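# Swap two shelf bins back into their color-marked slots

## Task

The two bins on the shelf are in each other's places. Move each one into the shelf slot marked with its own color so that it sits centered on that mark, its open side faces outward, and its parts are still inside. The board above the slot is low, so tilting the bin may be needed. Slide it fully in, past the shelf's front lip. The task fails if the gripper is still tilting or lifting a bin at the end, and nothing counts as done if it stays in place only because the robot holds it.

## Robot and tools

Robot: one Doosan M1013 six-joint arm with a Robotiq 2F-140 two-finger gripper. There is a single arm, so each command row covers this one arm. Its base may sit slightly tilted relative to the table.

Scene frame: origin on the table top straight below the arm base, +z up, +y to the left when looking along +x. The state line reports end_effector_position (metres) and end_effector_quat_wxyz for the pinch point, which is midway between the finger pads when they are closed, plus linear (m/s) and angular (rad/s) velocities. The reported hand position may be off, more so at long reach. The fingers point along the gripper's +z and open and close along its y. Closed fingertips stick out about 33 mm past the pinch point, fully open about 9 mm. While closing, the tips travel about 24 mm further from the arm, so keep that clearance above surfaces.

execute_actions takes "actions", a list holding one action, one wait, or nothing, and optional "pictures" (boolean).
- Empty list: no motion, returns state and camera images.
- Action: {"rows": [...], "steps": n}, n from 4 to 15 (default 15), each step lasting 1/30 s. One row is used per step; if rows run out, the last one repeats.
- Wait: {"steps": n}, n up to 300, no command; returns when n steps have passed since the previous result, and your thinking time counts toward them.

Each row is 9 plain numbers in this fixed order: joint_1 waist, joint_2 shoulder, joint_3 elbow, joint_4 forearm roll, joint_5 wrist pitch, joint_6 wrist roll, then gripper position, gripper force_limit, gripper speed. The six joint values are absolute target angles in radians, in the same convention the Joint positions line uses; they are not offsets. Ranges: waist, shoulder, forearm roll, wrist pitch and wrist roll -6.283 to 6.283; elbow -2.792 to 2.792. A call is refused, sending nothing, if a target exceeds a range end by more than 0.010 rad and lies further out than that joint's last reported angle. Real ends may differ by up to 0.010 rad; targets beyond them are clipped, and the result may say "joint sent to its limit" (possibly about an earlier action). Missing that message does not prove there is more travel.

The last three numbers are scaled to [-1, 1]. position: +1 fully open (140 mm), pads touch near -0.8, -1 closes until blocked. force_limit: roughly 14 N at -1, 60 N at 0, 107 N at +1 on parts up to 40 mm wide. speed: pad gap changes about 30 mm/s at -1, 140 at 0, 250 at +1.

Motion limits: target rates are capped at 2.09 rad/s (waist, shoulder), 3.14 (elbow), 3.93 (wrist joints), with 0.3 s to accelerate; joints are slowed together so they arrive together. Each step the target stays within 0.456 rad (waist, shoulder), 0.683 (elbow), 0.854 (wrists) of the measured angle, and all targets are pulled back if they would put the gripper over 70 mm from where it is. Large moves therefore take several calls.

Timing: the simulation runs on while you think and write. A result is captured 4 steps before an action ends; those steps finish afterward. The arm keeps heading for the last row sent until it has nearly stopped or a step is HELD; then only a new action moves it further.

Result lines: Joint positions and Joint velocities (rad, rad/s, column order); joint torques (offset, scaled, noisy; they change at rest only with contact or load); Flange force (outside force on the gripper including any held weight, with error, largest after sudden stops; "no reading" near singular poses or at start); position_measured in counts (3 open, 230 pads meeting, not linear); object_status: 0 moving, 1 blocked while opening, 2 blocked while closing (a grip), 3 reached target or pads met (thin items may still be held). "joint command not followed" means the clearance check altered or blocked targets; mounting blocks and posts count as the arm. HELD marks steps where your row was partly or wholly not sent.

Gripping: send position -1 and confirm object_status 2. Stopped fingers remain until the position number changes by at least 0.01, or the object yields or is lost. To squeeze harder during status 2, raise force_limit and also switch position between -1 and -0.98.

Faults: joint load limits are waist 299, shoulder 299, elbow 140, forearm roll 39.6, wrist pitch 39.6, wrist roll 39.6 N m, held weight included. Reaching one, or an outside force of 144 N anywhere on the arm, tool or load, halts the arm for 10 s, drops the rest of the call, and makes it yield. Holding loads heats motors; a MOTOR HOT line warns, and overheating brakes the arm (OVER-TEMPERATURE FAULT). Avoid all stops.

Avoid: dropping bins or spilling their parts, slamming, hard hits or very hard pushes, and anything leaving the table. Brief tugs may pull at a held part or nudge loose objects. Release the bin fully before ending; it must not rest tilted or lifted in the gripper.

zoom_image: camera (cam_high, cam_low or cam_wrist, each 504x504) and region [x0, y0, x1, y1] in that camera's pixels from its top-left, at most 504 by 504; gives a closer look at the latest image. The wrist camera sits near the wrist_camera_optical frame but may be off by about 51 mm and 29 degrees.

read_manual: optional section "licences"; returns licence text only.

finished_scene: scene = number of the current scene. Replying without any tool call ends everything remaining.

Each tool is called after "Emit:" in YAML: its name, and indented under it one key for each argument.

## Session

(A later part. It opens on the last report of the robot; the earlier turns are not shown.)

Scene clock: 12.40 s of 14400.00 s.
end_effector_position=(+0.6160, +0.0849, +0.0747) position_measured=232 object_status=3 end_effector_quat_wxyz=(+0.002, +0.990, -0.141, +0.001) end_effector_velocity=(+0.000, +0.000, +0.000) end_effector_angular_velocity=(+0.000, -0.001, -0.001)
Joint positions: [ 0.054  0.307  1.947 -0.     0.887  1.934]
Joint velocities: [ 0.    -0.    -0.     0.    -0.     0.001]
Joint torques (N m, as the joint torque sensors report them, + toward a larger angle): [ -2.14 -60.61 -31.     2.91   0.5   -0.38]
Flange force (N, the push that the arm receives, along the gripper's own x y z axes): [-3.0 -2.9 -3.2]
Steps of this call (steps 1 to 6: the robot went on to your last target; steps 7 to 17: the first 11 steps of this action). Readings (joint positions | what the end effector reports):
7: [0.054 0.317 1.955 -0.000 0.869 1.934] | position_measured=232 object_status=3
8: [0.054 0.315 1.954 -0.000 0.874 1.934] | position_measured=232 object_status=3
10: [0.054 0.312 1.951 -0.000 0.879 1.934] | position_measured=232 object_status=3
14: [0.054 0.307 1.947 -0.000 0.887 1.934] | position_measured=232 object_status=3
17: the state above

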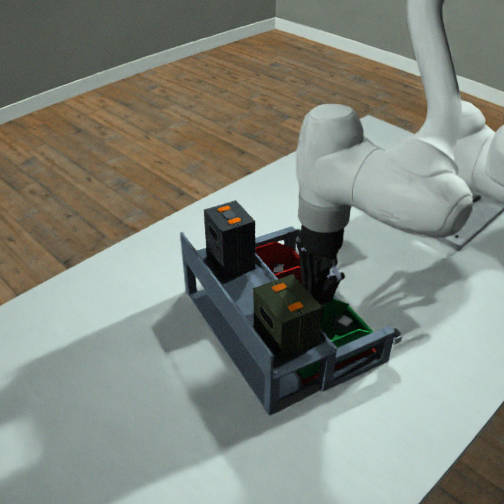

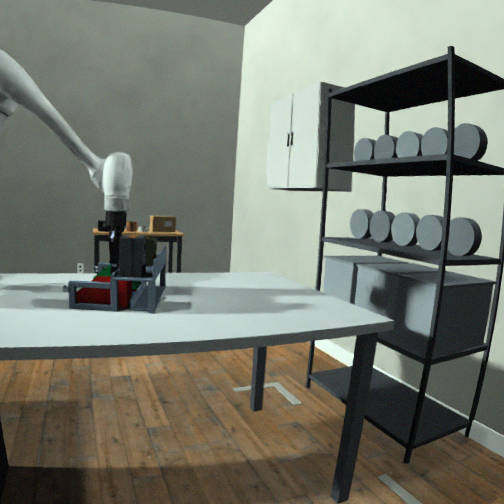

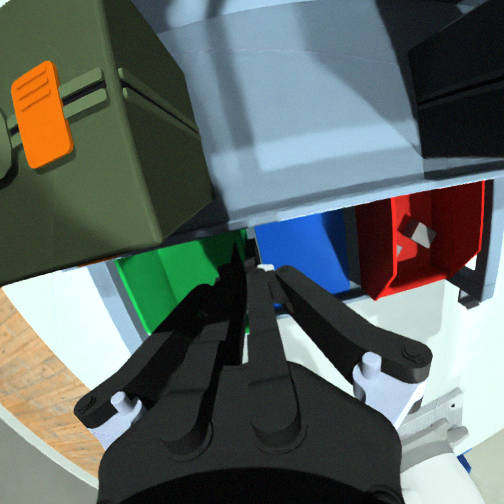

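Emit:
execute_actions:
  actions:
    - {"rows":[[0.054,0.302,1.943,0,0.897,1.934,-1,1,-0.6]],"steps":10}

Emit:
execute_actions:
  actions:
    - {"rows":[[0.057,0.2954,1.952,0,0.894,1.937,-1,1,-0.6],[0.057,0.2954,1.952,0,0.894,1.937,-1,1,-0.6],[0.057,0.2954,1.952,0,0.894,1.937,-1,1,-0.6],[0.057,0.2954,1.952,0,0.894,1.937,-1,1,-0.6],[0.06,0.289,1.9615,0,0.8915,1.94,-1,1,-0.6]],"steps":15}
  pictures: true

Emit:
zoom_image:
  camera: "cam_high"
  region: [260, 260, 420, 420]

Scene clock: 12.87 s of 14400.00 s.
end_effector_position=(+0.6161, +0.0850, +0.0798) position_measured=232 object_status=3 end_effector_quat_wxyz=(+0.002, +0.990, -0.141, +0.001) end_effector_velocity=(-0.000, -0.000, -0.000) end_effector_angular_velocity=(-0.000, +0.001, -0.001)
Joint positions: [ 0.054  0.302  1.943 -0.     0.897  1.934]
Joint velocities: [ 0.     0.     0.    -0.     0.001  0.001]
Joint torques (N m, as the joint torque sensors report them, + toward a larger angle): [ -4.36 -61.66 -32.05   2.65   0.81   0.14]
Flange force (N, the push that the arm receives, along the gripper's own x y z axes): [-3.1 -5.3 0.0]
Steps of this call (steps 1 to 4: the last 4 steps of your previous action; steps 5 to 8: the robot went on to your last target; steps 9 to 14: the first 6 steps of this action). Readings (joint positions | what the end effector reports):
9: [0.054 0.307 1.947 -0.000 0.888 1.934] | position_measured=232 object_status=3
10: [0.054 0.305 1.946 -0.000 0.892 1.934] | position_measured=232 object_status=3
12: [0.054 0.302 1.943 -0.000 0.897 1.934] | position_measured=232 object_status=3
14: the state above

Scene clock: 13.37 s of 14400.00 s.
end_effector_position=(+0.6060, +0.0878, +0.0797) position_measured=232 object_status=3 end_effector_quat_wxyz=(+0.002, +0.990, -0.141, +0.001) end_effector_velocity=(-0.001, -0.000, -0.000) end_effector_angular_velocity=(-0.001, +0.000, +0.000)
Joint positions: [ 0.06   0.289  1.961 -0.     0.892  1.94 ]
Joint velocities: [ 0.    -0.     0.001 -0.001 -0.001  0.   ]
Joint torques (N m, as the joint torque sensors report them, + toward a larger angle): [ -2.27 -59.21 -31.6    2.68   1.06   0.27]
Flange force (N, the push that the arm receives, along the gripper's own x y z axes): [-3.4 -1.5 -1.4]
Steps of this call (steps 1 to 4: the last 4 steps of your previous action; steps 5 to 15: the first 11 steps of this action). Readings (joint positions | what the end effector reports):
5: [0.054 0.302 1.943 -0.000 0.897 1.934] | position_measured=232 object_status=3
6: [0.055 0.299 1.947 -0.000 0.896 1.934] | position_measured=232 object_status=3
8: [0.057 0.296 1.952 -0.000 0.894 1.936] | position_measured=232 object_status=3
12: [0.060 0.289 1.961 -0.000 0.892 1.940] | position_measured=232 object_status=3
15: the state above

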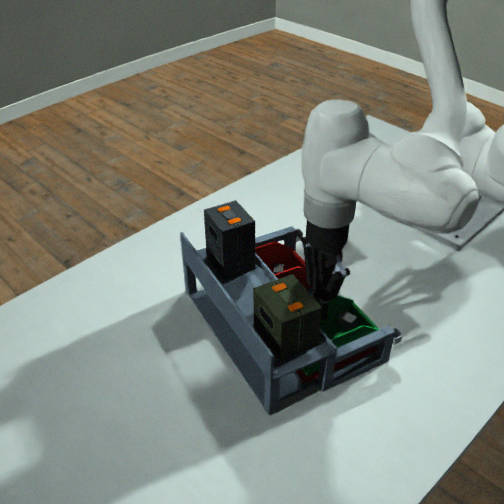

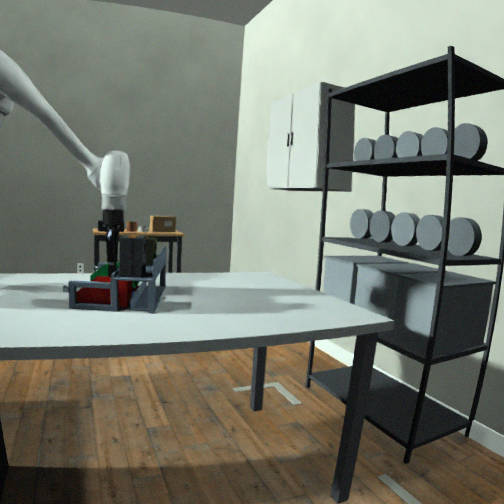

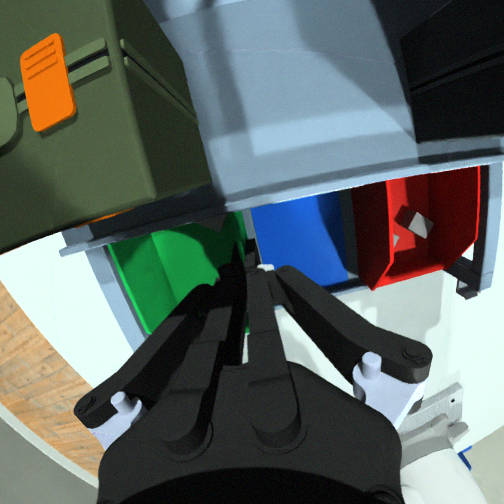

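Region (260, 260, 420, 420) of cam_high's 504x504 image, scaled by 3.150, with more detail than that image has.

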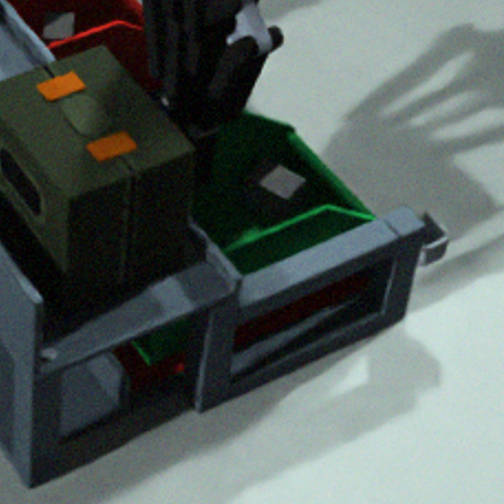

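Emit:
execute_actions:
  actions:
    - {"rows":[[0.066,0.277,1.978,0,0.887,1.946,-1,1,0],[0.066,0.277,1.978,0,0.887,1.946,-1,1,0],[0.066,0.277,1.978,0,0.887,1.946,-1,1,0],[0.071,0.264,1.995,0,0.882,1.951,-1,1,0],[0.071,0.264,1.995,0,0.882,1.951,-1,1,0],[0.071,0.264,1.995,0,0.882,1.951,-1,1,0],[0.077,0.252,2.012,0,0.877,1.957,-1,1,0],[0.077,0.252,2.012,0,0.877,1.957,-1,1,0],[0.077,0.252,2.012,0,0.877,1.957,-1,1,0],[0.0824,0.2393,2.0297,0,0.8726,1.962,-1,1,0]],"steps":15}

Emit:
execute_actions:
  actions:
    - {"rows":[[0.094,0.219,2.057,0,0.866,1.974,-1,1,0],[0.094,0.219,2.057,0,0.866,1.974,-1,1,0],[0.094,0.219,2.057,0,0.866,1.974,-1,1,0],[0.106,0.198,2.084,0,0.86,1.986,-1,1,0],[0.106,0.198,2.084,0,0.86,1.986,-1,1,0],[0.106,0.198,2.084,0,0.86,1.986,-1,1,0],[0.1185,0.1769,2.111,0,0.8537,1.9985,-1,1,0]],"steps":15}
  pictures: true

Scene clock: 14.23 s of 14400.00 s.
end_effector_position=(+0.5751, +0.0960, +0.0799) position_measured=232 object_status=3 end_effector_quat_wxyz=(+0.002, +0.990, -0.141, +0.001) end_effector_velocity=(-0.150, +0.029, -0.006) end_effector_angular_velocity=(-0.001, +0.009, -0.002)
Joint positions: [0.079 0.248 2.017 0.    0.875 1.959]
Joint velocities: [ 0.076 -0.186  0.265 -0.    -0.07   0.079]
Joint torques (N m, as the joint torque sensors report them, + toward a larger angle): [  9.64 -84.05 -18.61   1.82   2.03  -0.21]
Flange force (N, the push that the arm receives, along the gripper's own x y z axes): [0.9 -7.6 3.2]
Steps of this call (steps 1 to 4: the last 4 steps of your previous action; steps 5 to 15: the robot went on to your last target; steps 16 to 26: the first 11 steps of this action). Readings (joint positions | what the end effector reports):
16: [0.060 0.289 1.962 -0.000 0.891 1.940] | position_measured=232 object_status=3
17: [0.062 0.286 1.966 0.000 0.890 1.942] | position_measured=232 object_status=3
19: [0.066 0.277 1.978 0.000 0.887 1.946] | position_measured=232 object_status=3
23: [0.073 0.260 2.000 0.000 0.880 1.953] | position_measured=232 object_status=3
26: the state above

Scene clock: 14.73 s of 14400.00 s.
end_effector_position=(+0.5198, +0.1114, +0.0796) position_measured=232 object_status=3 end_effector_quat_wxyz=(+0.002, +0.990, -0.140, +0.001) end_effector_velocity=(+0.001, +0.002, +0.002) end_effector_angular_velocity=(+0.001, -0.010, -0.002)
Joint positions: [0.119 0.177 2.111 0.    0.854 1.998]
Joint velocities: [ 0.003 -0.004  0.002 -0.    -0.007  0.005]
Joint torques (N m, as the joint torque sensors report them, + toward a larger angle): [ -7.72 -32.35 -35.28   3.22   0.02  -0.1 ]
Flange force (N, the push that the arm receives, along the gripper's own x y z axes): [-0.2 1.1 -4.6]
Steps of this call (steps 1 to 4: the last 4 steps of your previous action; steps 5 to 15: the first 11 steps of this action). Readings (joint positions | what the end effector reports):
5: [0.082 0.239 2.030 0.000 0.873 1.962] | position_measured=232 object_status=3
6: [0.084 0.236 2.035 0.000 0.871 1.964] | position_measured=232 object_status=3
8: [0.093 0.220 2.056 0.000 0.867 1.973] | position_measured=232 object_status=3
12: [0.109 0.193 2.090 0.000 0.858 1.989] | position_measured=232 object_status=3
15: the state above

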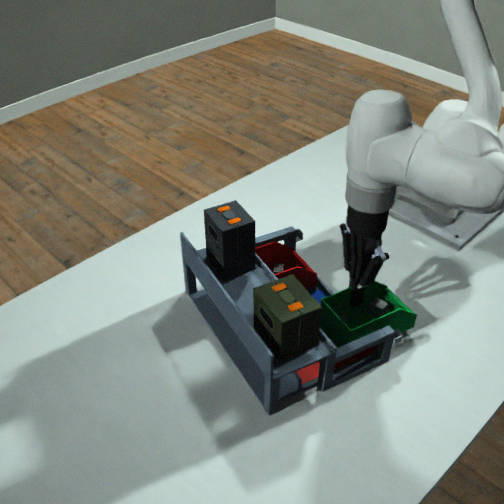

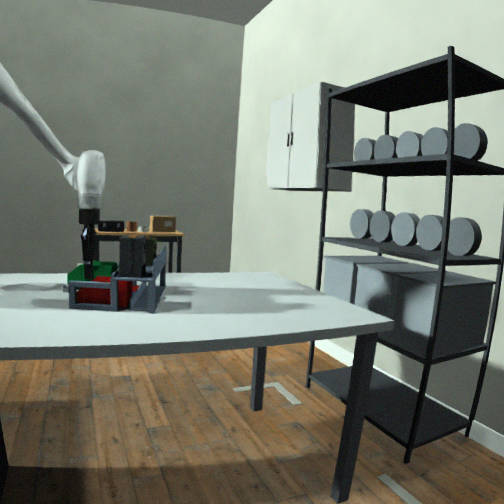

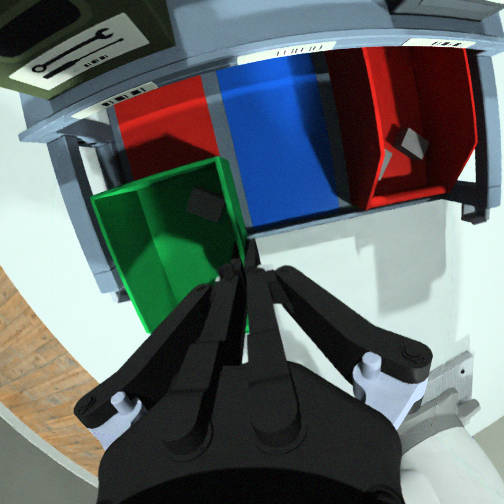

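Emit:
execute_actions:
  actions:
    - {"rows":[[0.16,0.115,2.187,0,0.84,2.04,-1,1,0],[0.16,0.115,2.187,0,0.84,2.04,-1,1,0],[0.16,0.115,2.187,0,0.84,2.04,-1,1,0],[0.16,0.115,2.187,0,0.84,2.04,-1,1,0],[0.16,0.115,2.187,0,0.84,2.04,-1,1,0],[0.212,0.0505,2.2587,0,0.8324,2.092,-1,1,0]],"steps":15}

Emit:
execute_actions:
  actions:
    - {"rows":[[0.37,0.135,2.16,0,0.847,2.25,-1,1,0],[0.37,0.135,2.16,0,0.847,2.25,-1,1,0],[0.37,0.135,2.16,0,0.847,2.25,-1,1,0],[0.37,0.135,2.16,0,0.847,2.25,-1,1,0],[0.37,0.135,2.16,0,0.847,2.25,-1,1,0],[0.37,0.135,2.16,0,0.847,2.25,-1,1,0],[0.506,0.238,2.031,0,0.873,2.386,-1,1,0]],"steps":15}

Emit:
execute_actions:
  actions:
    - {"steps":10}

Emit:
execute_actions:
  actions:
    - {"rows":[[0.506,0.25,2.04,0,0.852,2.386,-1,1,0],[0.506,0.25,2.04,0,0.852,2.386,-1,1,0],[0.506,0.25,2.04,0,0.852,2.386,-1,1,0],[0.506,0.25,2.04,0,0.852,2.386,-1,1,0],[0.506,0.259,2.046,0,0.837,2.386,-1,1,0]],"steps":15}
  pictures: true

Emit:
zoom_image:
  camera: "cam_high"
  region: [300, 260, 504, 420]

Scene clock: 15.47 s of 14400.00 s.
end_effector_position=(+0.4245, +0.1388, +0.0794) position_measured=232 object_status=3 end_effector_quat_wxyz=(+0.002, +0.990, -0.140, +0.001) end_effector_velocity=(-0.064, +0.023, +0.005) end_effector_angular_velocity=(+0.004, -0.017, +0.007)
Joint positions: [ 0.211  0.052  2.258 -0.     0.833  2.091]
Joint velocities: [ 0.085 -0.098  0.094  0.    -0.013  0.078]
Joint torques (N m, as the joint torque sensors report them, + toward a larger angle): [-26.    -0.4  -46.44   4.05  -1.4    0.2 ]
Flange force (N, the push that the arm receives, along the gripper's own x y z axes): [-3.7 -9.7 0.6]
Steps of this call (steps 1 to 4: the last 4 steps of your previous action; steps 5 to 11: the robot went on to your last target; steps 12 to 22: the first 11 steps of this action). Readings (joint positions | what the end effector reports):
12: [0.119 0.177 2.111 0.000 0.854 1.999] | position_measured=232 object_status=3
13: [0.121 0.173 2.115 0.000 0.853 2.001] | position_measured=232 object_status=3
15: [0.140 0.145 2.151 0.000 0.846 2.021] | position_measured=232 object_status=3
19: [0.177 0.092 2.213 -0.000 0.837 2.057] | position_measured=232 object_status=3
22: the state above

Scene clock: 15.97 s of 14400.00 s.
end_effector_position=(+0.4662, +0.2671, +0.0807) position_measured=232 object_status=3 end_effector_quat_wxyz=(+0.001, +0.990, -0.141, +0.001) end_effector_velocity=(+0.124, +0.494, -0.010) end_effector_angular_velocity=(-0.007, +0.015, +0.003)
Joint positions: [0.428 0.183 2.1   0.    0.859 2.308]
Joint velocities: [ 0.726  0.518 -0.636 -0.     0.134  0.723]
Joint torques (N m, as the joint torque sensors report them, + toward a larger angle): [ -1.22 -49.3  -26.88   2.36   0.57  -0.2 ]
Flange force (N, the push that the arm receives, along the gripper's own x y z axes): [-4.5 -5.8 -2.0]
Steps of this call (steps 1 to 4: the last 4 steps of your previous action; steps 5 to 15: the first 11 steps of this action). Readings (joint positions | what the end effector reports):
5: [0.212 0.050 2.258 -0.000 0.832 2.092] | position_measured=232 object_status=3
6: [0.216 0.053 2.256 -0.000 0.834 2.096] | position_measured=232 object_status=3
8: [0.245 0.069 2.236 -0.000 0.839 2.126] | position_measured=232 object_status=3
12: [0.354 0.128 2.167 0.000 0.846 2.233] | position_measured=232 object_status=3
15: the state above

Scene clock: 16.30 s of 14400.00 s.
end_effector_position=(+0.4768, +0.3219, +0.0790) position_measured=232 object_status=3 end_effector_quat_wxyz=(+0.002, +0.990, -0.140, +0.001) end_effector_velocity=(+0.001, +0.000, +0.001) end_effector_angular_velocity=(+0.000, -0.001, +0.001)
Joint positions: [0.506 0.238 2.031 0.    0.873 2.386]
Joint velocities: [ 0.     0.    -0.001 -0.001  0.    -0.   ]
Joint torques (N m, as the joint torque sensors report them, + toward a larger angle): [ -1.16 -52.92 -30.85   2.33   0.72  -0.37]
Flange force (N, the push that the arm receives, along the gripper's own x y z axes): [-3.7 0.7 -3.4]
Kept back: nothing.
Steps of this call (steps 1 to 4: the last 4 steps of your previous action; steps 5 to 10: the robot went on to your last target). Readings (joint positions | what the end effector reports):
1: [0.453 0.200 2.078 0.000 0.863 2.333] | position_measured=232 object_status=3
2: [0.475 0.216 2.058 0.000 0.867 2.355] | position_measured=232 object_status=3
4: [0.503 0.236 2.034 0.000 0.872 2.382] | position_measured=232 object_status=3
8: [0.506 0.238 2.031 0.000 0.873 2.386] | position_measured=232 object_status=3
10: the state above

Scene clock: 16.67 s of 14400.00 s.
end_effector_position=(+0.4764, +0.3214, +0.0606) position_measured=232 object_status=3 end_effector_quat_wxyz=(+0.002, +0.990, -0.140, +0.001) end_effector_velocity=(-0.000, +0.000, -0.001) end_effector_angular_velocity=(+0.000, +0.000, -0.001)
Joint positions: [ 0.506  0.259  2.046 -0.     0.837  2.386]
Joint velocities: [ 0.     0.001  0.     0.    -0.001  0.001]
Joint torques (N m, as the joint torque sensors report them, + toward a larger angle): [ -1.72 -57.58 -30.29   3.13   0.43   0.24]
Flange force (N, the push that the arm receives, along the gripper's own x y z axes): [-0.2 -2.7 1.4]
Steps of this call (steps 1 to 11: the first 11 steps of this action). Readings (joint positions | what the end effector reports):
1: [0.506 0.238 2.031 0.000 0.873 2.386] | position_measured=232 object_status=3
2: [0.506 0.241 2.033 0.000 0.867 2.386] | position_measured=232 object_status=3
4: [0.506 0.250 2.040 -0.000 0.853 2.386] | position_measured=232 object_status=3
8: [0.506 0.259 2.046 -0.000 0.838 2.386] | position_measured=232 object_status=3
11: the state above

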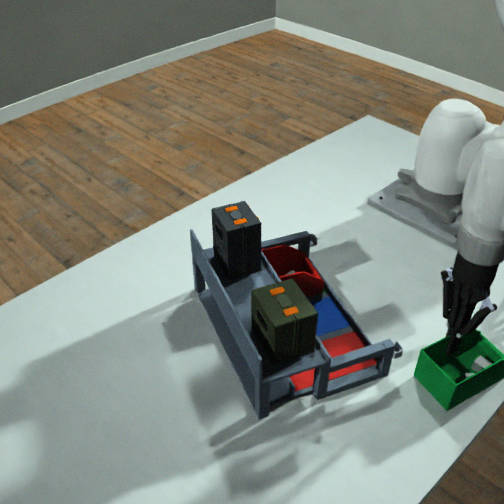

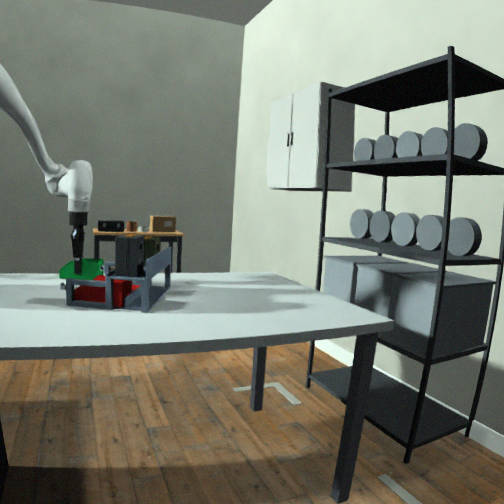

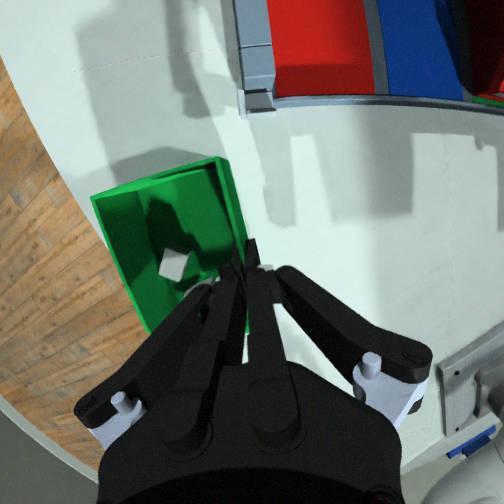

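Region (300, 260, 504, 420) of cam_high's 504x504 image, scaled by 2.471, with more detail than that image has; it fills the top 395 rows of this view, and the rest is white.

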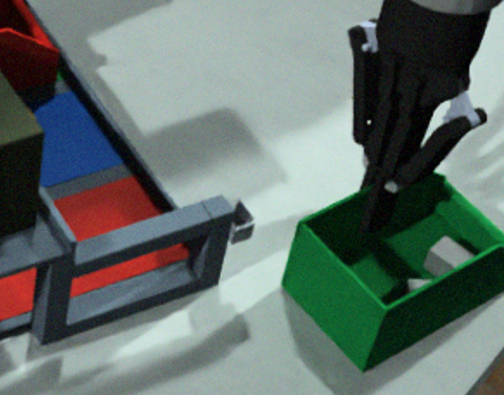

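Emit:
execute_actions:
  actions:
    - {"rows":[[0.43,0.15,2.15,0,0.842,2.397,-1,1,0],[0.43,0.15,2.15,0,0.842,2.397,-1,1,0],[0.43,0.15,2.15,0,0.842,2.397,-1,1,0],[0.43,0.15,2.15,0,0.842,2.397,-1,1,0],[0.43,0.15,2.15,0,0.842,2.397,-1,1,0],[0.43,0.15,2.15,0,0.842,2.397,-1,1,0],[0.357,0.067,2.266,0,0.809,2.407,-1,1,0]],"steps":15}

Emit:
execute_actions:
  actions:
    - {"rows":[[0.357,0.08,2.273,0,0.789,2.407,-1,1,0],[0.357,0.08,2.273,0,0.789,2.407,-1,1,0],[0.357,0.08,2.273,0,0.789,2.407,-1,1,0],[0.357,0.08,2.273,0,0.789,2.407,-1,1,0],[0.357,0.087,2.2775,0,0.777,2.407,-1,1,0]],"steps":15}
  pictures: true

Scene clock: 17.27 s of 14400.00 s.
end_effector_position=(+0.4087, +0.2099, +0.0710) position_measured=232 object_status=3 end_effector_quat_wxyz=(+0.002, +0.976, -0.216, +0.000) end_effector_velocity=(-0.242, -0.304, -0.062) end_effector_angular_velocity=(+0.001, -0.006, -0.458)
Joint positions: [0.372 0.083 2.243 0.    0.817 2.405]
Joint velocities: [-0.406 -0.446  0.658 -0.001 -0.216  0.053]
Joint torques (N m, as the joint torque sensors report them, + toward a larger angle): [  4.93 -27.85 -47.44   4.69  -0.87   0.  ]
Flange force (N, the push that the arm receives, along the gripper's own x y z axes): [1.2 -3.6 4.2]
Steps of this call (steps 1 to 4: the last 4 steps of your previous action; steps 5 to 7: the robot went on to your last target; steps 8 to 18: the first 11 steps of this action). Readings (joint positions | what the end effector reports):
8: [0.506 0.259 2.046 -0.000 0.837 2.386] | position_measured=232 object_status=3
9: [0.503 0.256 2.049 0.000 0.837 2.386] | position_measured=232 object_status=3
11: [0.483 0.226 2.078 0.000 0.838 2.389] | position_measured=232 object_status=3
15: [0.426 0.145 2.156 0.000 0.840 2.398] | position_measured=232 object_status=3
18: the state above

Scene clock: 27.63 s of 14400.00 s.
end_effector_position=(+0.4010, +0.1995, +0.0584) position_measured=232 object_status=3 end_effector_quat_wxyz=(+0.001, +0.975, -0.224, +0.001) end_effector_velocity=(+0.000, +0.000, -0.000) end_effector_angular_velocity=(+0.000, +0.001, +0.000)
Joint positions: [0.357 0.083 2.274 0.    0.783 2.407]
Joint velocities: [-0.     0.001 -0.001  0.001  0.    -0.001]
Joint torques (N m, as the joint torque sensors report them, + toward a larger angle): [ -0.09 -21.35 -15.72   2.37   1.14   0.23]
Flange force (N, the push that the arm receives, along the gripper's own x y z axes): [-0.7 1.9 -33.8]
FORCE FAULT: contact force on the arm reached its limit, and the arm stopped for 10 seconds. The contact can be on any part of the arm, not only on its tool. The arm's remaining commands of this call were not run. The arm holds still and accepts commands again. Move the arm away from the contact; if what it grips holds it there, let go first. Pushing or pulling that hard again can fault the arm again.
Kept back: nothing.
The stop began at step 11 of this call (marked STOPPED below). From that step on the arm followed nothing that you had sent. 9 steps, steps kept back included, did not run and will not run. Nothing is kept back now, and the robot has no last target.
Steps of this call (steps 1 to 4: the last 4 steps of your previous action; steps 5 to 10: the first 6 steps of this action; steps 11 to 311: the stop). Readings (joint positions | what the end effector reports):
5: [0.357 0.067 2.266 0.000 0.809 2.407] | position_measured=232 object_status=3
6: [0.357 0.070 2.268 0.000 0.803 2.407] | position_measured=232 object_status=3
8: [0.357 0.079 2.273 0.000 0.790 2.407] | position_measured=232 object_status=3
11: [0.357 0.083 2.274 0.000 0.783 2.407] | position_measured=232 object_status=3 STOPPED
12: [0.357 0.083 2.274 0.000 0.783 2.407] | position_measured=232 object_status=3
311: the state above

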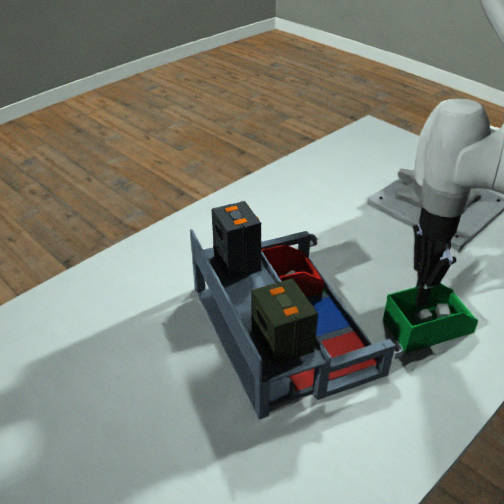

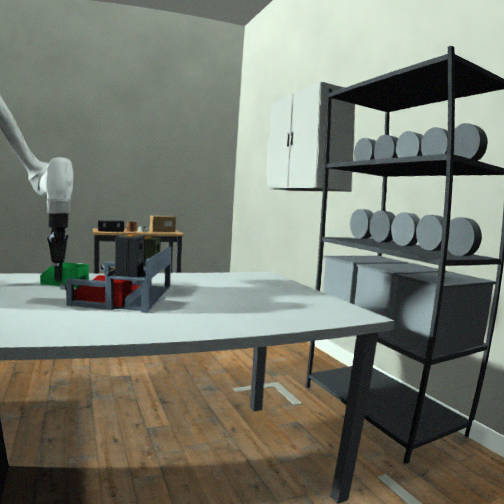

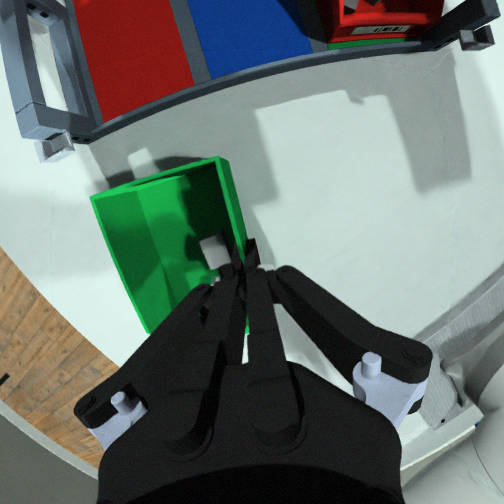

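Emit:
execute_actions:
  actions:
    - {"rows":[[0.357,0.082,2.274,0,0.785,2.407,-0.45,1,0],[0.357,0.082,2.274,0,0.785,2.407,-0.45,1,0],[0.357,0.082,2.274,0,0.785,2.407,-0.45,1,0],[0.357,0.082,2.274,0,0.785,2.407,-0.45,1,0],[0.357,0.082,2.274,0,0.785,2.407,-0.45,1,0],[0.357,0.082,2.274,0,0.785,2.407,-0.45,1,0],[0.357,-0.0345,2.186,0,0.99,2.407,-0.45,1,0]],"steps":15}

Emit:
execute_actions:
  actions:
    - {"rows":[[-0.167,0.137,2.0456,0,0.959,1.853,-0.45,1,0]],"steps":15}

Emit:
execute_actions:
  actions:
    - {"steps":20}
  pictures: true

Scene clock: 28.40 s of 14400.00 s.
end_effector_position=(+0.4028, +0.2004, +0.1031) position_measured=186 object_status=0 end_effector_quat_wxyz=(+0.002, +0.975, -0.224, +0.001) end_effector_velocity=(+0.017, +0.010, +0.587) end_effector_angular_velocity=(+0.019, -0.047, +0.003)
Joint positions: [0.357 0.024 2.23  0.    0.887 2.407]
Joint velocities: [ 0.002 -0.753 -0.576 -0.     1.279 -0.   ]
Joint torques (N m, as the joint torque sensors report them, + toward a larger angle): [  2.05 -53.56 -36.15   3.41   0.75  -0.24]
Flange force (N, the push that the arm receives, along the gripper's own x y z axes): [-4.5 0.1 -9.5]
Steps of this call (steps 1 to 12: nothing new was sent; steps 13 to 23: the first 11 steps of this action). Readings (joint positions | what the end effector reports):
13: [0.357 0.083 2.274 0.000 0.783 2.407] | position_measured=232 object_status=0
14: [0.357 0.083 2.274 0.000 0.784 2.407] | position_measured=232 object_status=0
16: [0.357 0.082 2.274 0.000 0.785 2.407] | position_measured=214 object_status=0
20: [0.357 0.078 2.272 0.000 0.792 2.407] | position_measured=186 object_status=0
23: the state above

Scene clock: 28.90 s of 14400.00 s.
end_effector_position=(+0.4833, +0.1036, +0.1418) position_measured=186 object_status=3 end_effector_quat_wxyz=(+0.001, +0.977, -0.213, +0.001) end_effector_velocity=(+0.246, -0.405, -0.029) end_effector_angular_velocity=(-0.001, +0.003, +0.020)
Joint positions: [0.113 0.049 2.118 0.    0.973 2.14 ]
Joint velocities: [-0.884  0.278 -0.23   0.    -0.046 -0.904]
Joint torques (N m, as the joint torque sensors report them, + toward a larger angle): [ -3.19 -33.93 -28.46   2.89   0.79   0.53]
Flange force (N, the push that the arm receives, along the gripper's own x y z axes): [-3.7 -1.9 -10.2]
Steps of this call (steps 1 to 4: the last 4 steps of your previous action; steps 5 to 15: the first 11 steps of this action). Readings (joint positions | what the end effector reports):
5: [0.357 -0.035 2.186 0.000 0.989 2.407] | position_measured=186 object_status=3
6: [0.353 -0.033 2.185 0.000 0.989 2.403] | position_measured=186 object_status=3
8: [0.324 -0.021 2.176 0.000 0.985 2.366] | position_measured=186 object_status=3
12: [0.203 0.021 2.142 0.000 0.978 2.233] | position_measured=186 object_status=3
15: the state above

Scene clock: 29.57 s of 14400.00 s.
end_effector_position=(+0.5417, -0.0410, +0.1303) position_measured=186 object_status=3 end_effector_quat_wxyz=(+0.002, +0.978, -0.209, +0.001) end_effector_velocity=(+0.000, +0.000, -0.000) end_effector_angular_velocity=(+0.000, -0.001, -0.000)
Joint positions: [-0.167  0.137  2.046  0.     0.959  1.853]
Joint velocities: [ 0.001  0.    -0.     0.001 -0.001  0.   ]
Joint torques (N m, as the joint torque sensors report them, + toward a larger angle): [ -2.29 -44.97 -31.91   2.98   0.57  -0.48]
Flange force (N, the push that the arm receives, along the gripper's own x y z axes): [-2.1 -4.3 -4.2]
Kept back: nothing.
Steps of this call (steps 1 to 4: the last 4 steps of your previous action; steps 5 to 20: the robot went on to your last target). Readings (joint positions | what the end effector reports):
1: [0.083 0.058 2.111 0.000 0.972 2.110] | position_measured=186 object_status=3
2: [0.054 0.068 2.103 0.000 0.970 2.079] | position_measured=186 object_status=3
4: [-0.005 0.086 2.088 0.000 0.967 2.019] | position_measured=186 object_status=3
8: [-0.118 0.122 2.058 0.000 0.961 1.903] | position_measured=186 object_status=3
20: the state above

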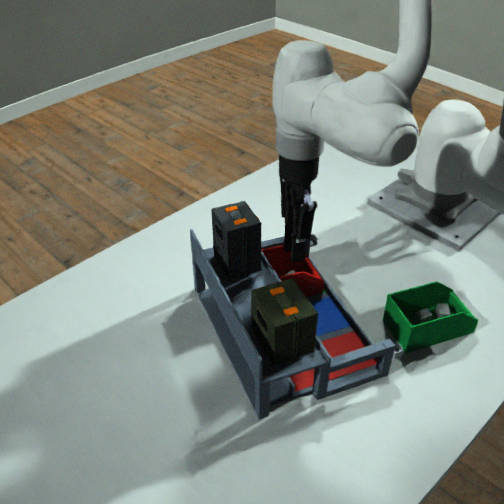

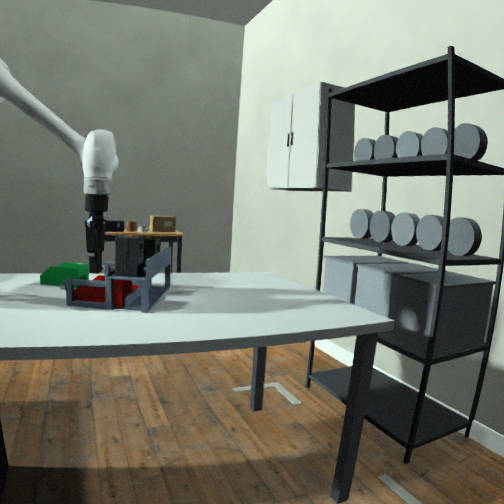

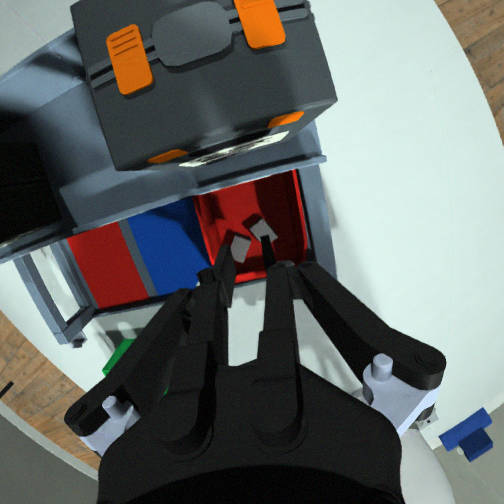

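Emit:
execute_actions:
  actions:
    - {"rows":[[-0.103,0.19,1.983,0,0.969,1.917,-0.45,1,0],[-0.103,0.19,1.983,0,0.969,1.917,-0.45,1,0],[-0.103,0.19,1.983,0,0.969,1.917,-0.45,1,0],[-0.103,0.19,1.983,0,0.969,1.917,-0.45,1,0],[-0.103,0.19,1.983,0,0.969,1.917,-0.45,1,0],[-0.103,0.19,1.983,0,0.969,1.917,-0.45,1,0],[-0.103,0.222,2.0064,0,0.913,1.917,-0.45,1,0]],"steps":15}
  pictures: true

Scene clock: 30.13 s of 14400.00 s.
end_effector_position=(+0.5793, -0.0090, +0.1004) position_measured=186 object_status=3 end_effector_quat_wxyz=(+0.002, +0.978, -0.209, +0.000) end_effector_velocity=(+0.009, -0.001, -0.055) end_effector_angular_velocity=(-0.001, -0.006, -0.001)
Joint positions: [-0.103  0.222  2.006 -0.     0.915  1.917]
Joint velocities: [-0.001  0.071  0.033 -0.001 -0.109  0.001]
Joint torques (N m, as the joint torque sensors report them, + toward a larger angle): [   0.43 -101.91  -50.36    5.01    0.12   -0.16]
Flange force (N, the push that the arm receives, along the gripper's own x y z axes): [-1.4 -7.8 -6.0]
Steps of this call (steps 1 to 6: the robot went on to your last target; steps 7 to 17: the first 11 steps of this action). Readings (joint positions | what the end effector reports):
7: [-0.167 0.137 2.045 0.000 0.959 1.853] | position_measured=186 object_status=3
8: [-0.163 0.140 2.042 0.000 0.959 1.856] | position_measured=186 object_status=3
10: [-0.134 0.164 2.013 0.000 0.964 1.885] | position_measured=186 object_status=3
14: [-0.103 0.194 1.986 0.000 0.962 1.917] | position_measured=186 object_status=3
17: the state above

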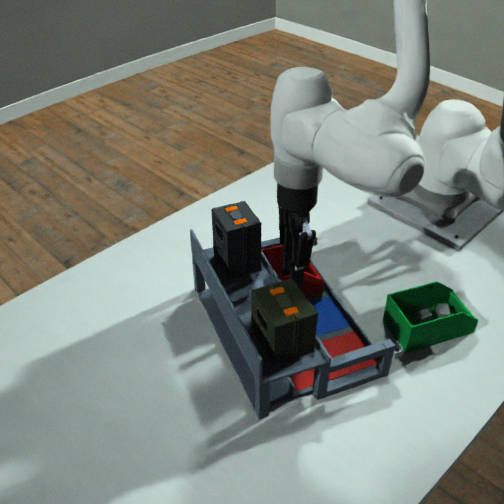

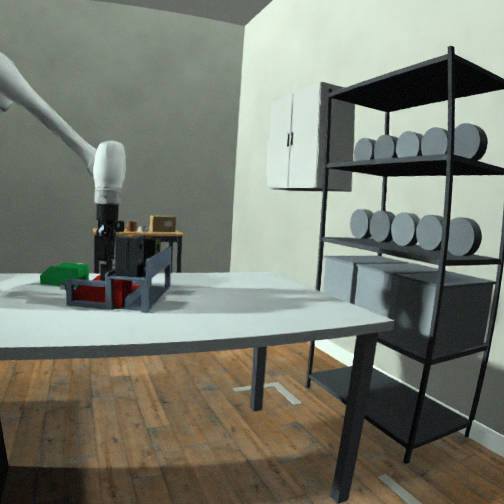

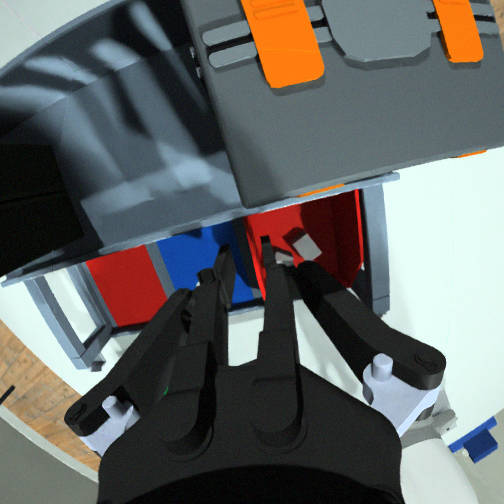

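Emit:
execute_actions:
  actions:
    - {"rows":[[-0.111,0.228,2.011,0,0.903,1.909,-0.45,1,0],[-0.111,0.228,2.011,0,0.903,1.909,-0.45,1,0],[-0.111,0.228,2.011,0,0.903,1.909,-0.45,1,0],[-0.111,0.235,2.016,0,0.891,1.909,-0.45,1,0],[-0.111,0.235,2.016,0,0.891,1.909,-0.45,1,0],[-0.111,0.235,2.016,0,0.891,1.909,-0.45,1,0],[-0.111,0.244,2.022,0,0.876,1.909,-0.45,1,0]],"steps":15}
  pictures: true

Scene clock: 30.77 s of 14400.00 s.
end_effector_position=(+0.5796, -0.0139, +0.0807) position_measured=186 object_status=3 end_effector_quat_wxyz=(+0.002, +0.978, -0.209, +0.001) end_effector_velocity=(+0.002, -0.000, +0.000) end_effector_angular_velocity=(-0.000, -0.003, -0.000)
Joint positions: [-0.111  0.244  2.022 -0.     0.876  1.909]
Joint velocities: [ 0.     0.001 -0.001  0.    -0.002  0.   ]
Joint torques (N m, as the joint torque sensors report them, + toward a larger angle): [ -2.33 -52.71 -29.37   2.59   0.57  -0.23]
Flange force (N, the push that the arm receives, along the gripper's own x y z axes): [-4.0 -2.9 -5.8]
Steps of this call (steps 1 to 4: the last 4 steps of your previous action; steps 5 to 8: the robot went on to your last target; steps 9 to 19: the first 11 steps of this action). Readings (joint positions | what the end effector reports):
9: [-0.103 0.222 2.006 -0.000 0.913 1.917] | position_measured=186 object_status=3
10: [-0.106 0.224 2.008 -0.000 0.909 1.915] | position_measured=186 object_status=3
12: [-0.111 0.228 2.011 -0.000 0.903 1.910] | position_measured=186 object_status=3
16: [-0.111 0.238 2.018 -0.000 0.885 1.909] | position_measured=186 object_status=3
19: the state above

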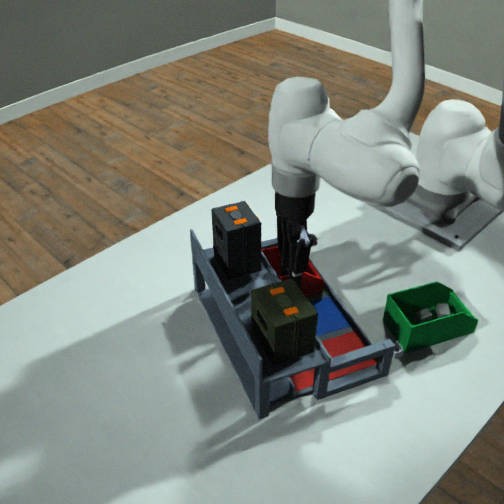

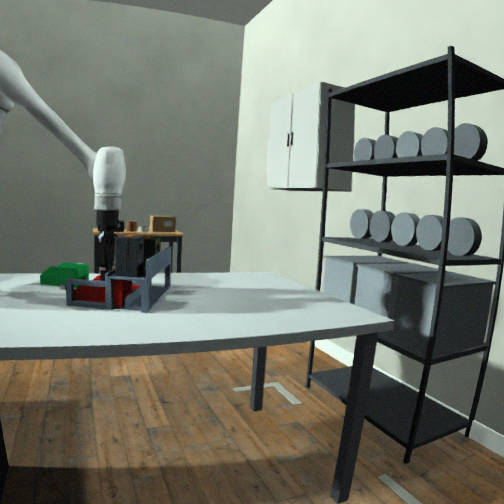

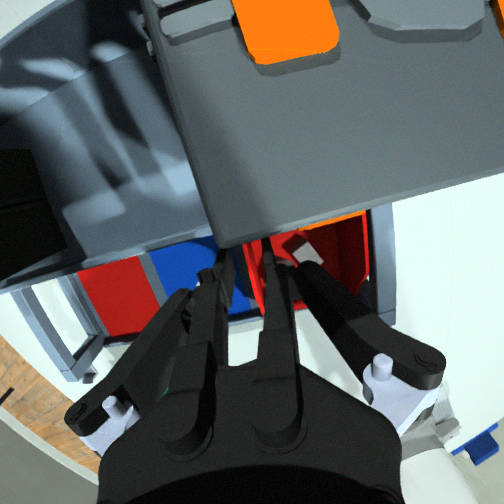

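Emit:
execute_actions:
  actions:
    - {"rows":[[-0.113,0.25,2.0265,0,0.865,1.907,-0.45,1,-0.4],[-0.113,0.25,2.0265,0,0.865,1.907,-0.45,1,-0.4],[-0.113,0.25,2.0265,0,0.865,1.907,-0.45,1,-0.4],[-0.113,0.257,2.031,0,0.854,1.907,-0.45,1,-0.4],[-0.113,0.257,2.031,0,0.854,1.907,-0.45,1,-0.4],[-0.113,0.257,2.031,0,0.854,1.907,-0.45,1,-0.4],[-0.113,0.257,2.031,0,0.854,1.907,-1,1,-0.4]],"steps":15}

Emit:
execute_actions:
  actions:
    - {"steps":12}

Emit:
execute_actions:
  actions:
    - {"rows":[[-0.113,0.25,2.0265,0,0.865,1.907,-1,1,-0.4],[-0.113,0.25,2.0265,0,0.865,1.907,-1,1,-0.4],[-0.113,0.25,2.0265,0,0.865,1.907,-1,1,-0.4],[-0.113,0.244,2.022,0,0.876,1.907,-1,1,-0.4]],"steps":12}
  pictures: true

Emit:
zoom_image:
  camera: "cam_low"
  region: [50, 190, 190, 330]

Emit:
zoom_image:
  camera: "cam_high"
  region: [250, 230, 410, 390]

Scene clock: 31.37 s of 14400.00 s.
end_effector_position=(+0.5795, -0.0150, +0.0693) position_measured=204 object_status=0 end_effector_quat_wxyz=(+0.002, +0.978, -0.209, +0.001) end_effector_velocity=(-0.000, -0.000, -0.000) end_effector_angular_velocity=(-0.000, +0.001, +0.000)
Joint positions: [-0.113  0.257  2.031  0.     0.854  1.907]
Joint velocities: [-0.  0.  0. -0. -0. -0.]
Joint torques (N m, as the joint torque sensors report them, + toward a larger angle): [ -4.83 -55.02 -29.37   2.54   0.15  -0.1 ]
Flange force (N, the push that the arm receives, along the gripper's own x y z axes): [-2.2 -7.7 -3.5]
Steps of this call (steps 1 to 4: the last 4 steps of your previous action; steps 5 to 7: the robot went on to your last target; steps 8 to 18: the first 11 steps of this action). Readings (joint positions | what the end effector reports):
8: [-0.111 0.244 2.022 -0.000 0.876 1.909] | position_measured=186 object_status=3
9: [-0.112 0.247 2.024 0.000 0.871 1.908] | position_measured=186 object_status=3
11: [-0.113 0.250 2.026 0.000 0.865 1.907] | position_measured=186 object_status=3
15: [-0.113 0.257 2.031 0.000 0.854 1.907] | position_measured=188 object_status=0
18: the state above

Scene clock: 31.77 s of 14400.00 s.
end_effector_position=(+0.5795, -0.0150, +0.0693) position_measured=232 object_status=3 end_effector_quat_wxyz=(+0.002, +0.978, -0.209, +0.001) end_effector_velocity=(+0.000, +0.000, -0.000) end_effector_angular_velocity=(+0.000, -0.000, +0.000)
Joint positions: [-0.113  0.257  2.031  0.     0.854  1.907]
Joint velocities: [-0.     0.    -0.     0.    -0.    -0.001]
Joint torques (N m, as the joint torque sensors report them, + toward a larger angle): [ -1.84 -47.55 -24.5    1.96   0.12  -0.02]
Flange force (N, the push that the arm receives, along the gripper's own x y z axes): [-1.6 -2.4 -16.8]
Kept back: nothing.
Steps of this call (steps 1 to 4: the last 4 steps of your previous action; steps 5 to 12: the robot went on to your last target). Readings (joint positions | what the end effector reports):
1: [-0.113 0.257 2.031 0.000 0.854 1.907] | position_measured=209 object_status=0
2: [-0.113 0.257 2.031 0.000 0.854 1.907] | position_measured=214 object_status=0
4: [-0.113 0.257 2.031 0.000 0.854 1.907] | position_measured=225 object_status=0
8: [-0.113 0.257 2.031 0.000 0.854 1.907] | position_measured=232 object_status=0
12: the state above

Scene clock: 32.03 s of 14400.00 s.
end_effector_position=(+0.5797, -0.0150, +0.0806) position_measured=232 object_status=3 end_effector_quat_wxyz=(+0.002, +0.978, -0.209, +0.001) end_effector_velocity=(-0.001, -0.000, +0.000) end_effector_angular_velocity=(-0.000, +0.001, +0.001)
Joint positions: [-0.113  0.244  2.022  0.     0.876  1.907]
Joint velocities: [-0.    -0.001  0.001 -0.     0.001 -0.001]
Joint torques (N m, as the joint torque sensors report them, + toward a larger angle): [ -1.76 -54.69 -31.33   2.69   1.31   0.11]
Flange force (N, the push that the arm receives, along the gripper's own x y z axes): [-2.2 -1.6 -0.5]
Steps of this call (steps 1 to 8: the first 8 steps of this action). Readings (joint positions | what the end effector reports):
1: [-0.113 0.257 2.031 0.000 0.854 1.907] | position_measured=232 object_status=3
2: [-0.113 0.255 2.030 0.000 0.859 1.907] | position_measured=232 object_status=3
4: [-0.113 0.250 2.026 0.000 0.865 1.907] | position_measured=232 object_status=3
8: the state above

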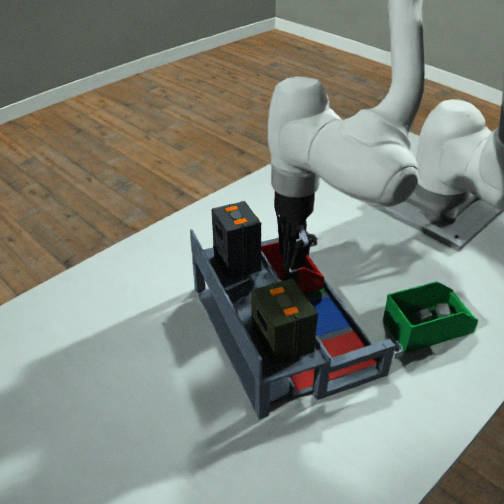

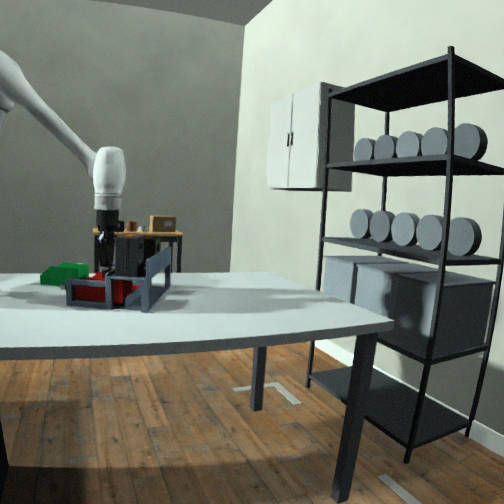

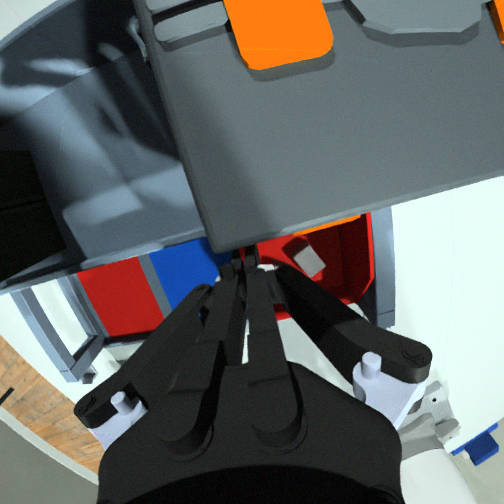

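Region (50, 190, 190, 330) of cam_low's 504x504 image, scaled by 3.600, with more detail than that image has.

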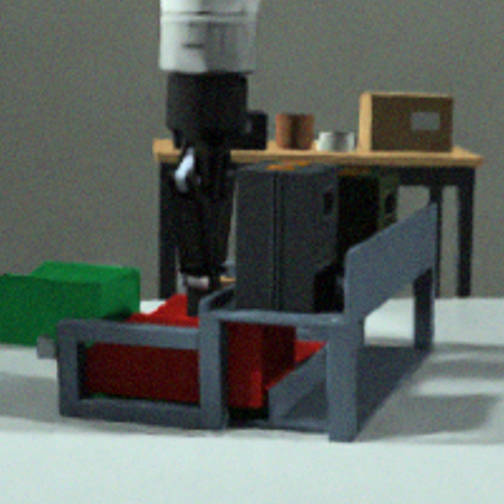

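Region (250, 230, 410, 390) of cam_high's 504x504 image, scaled by 3.150, with more detail than that image has.

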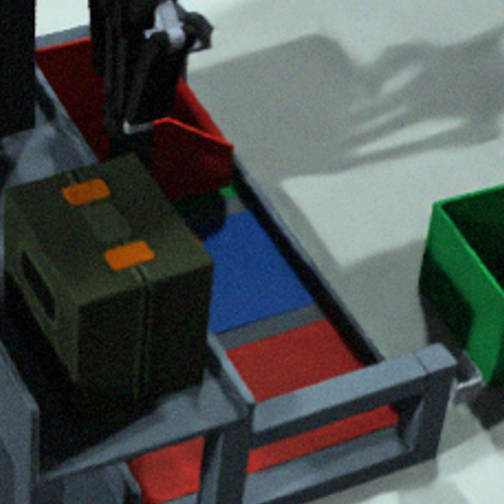

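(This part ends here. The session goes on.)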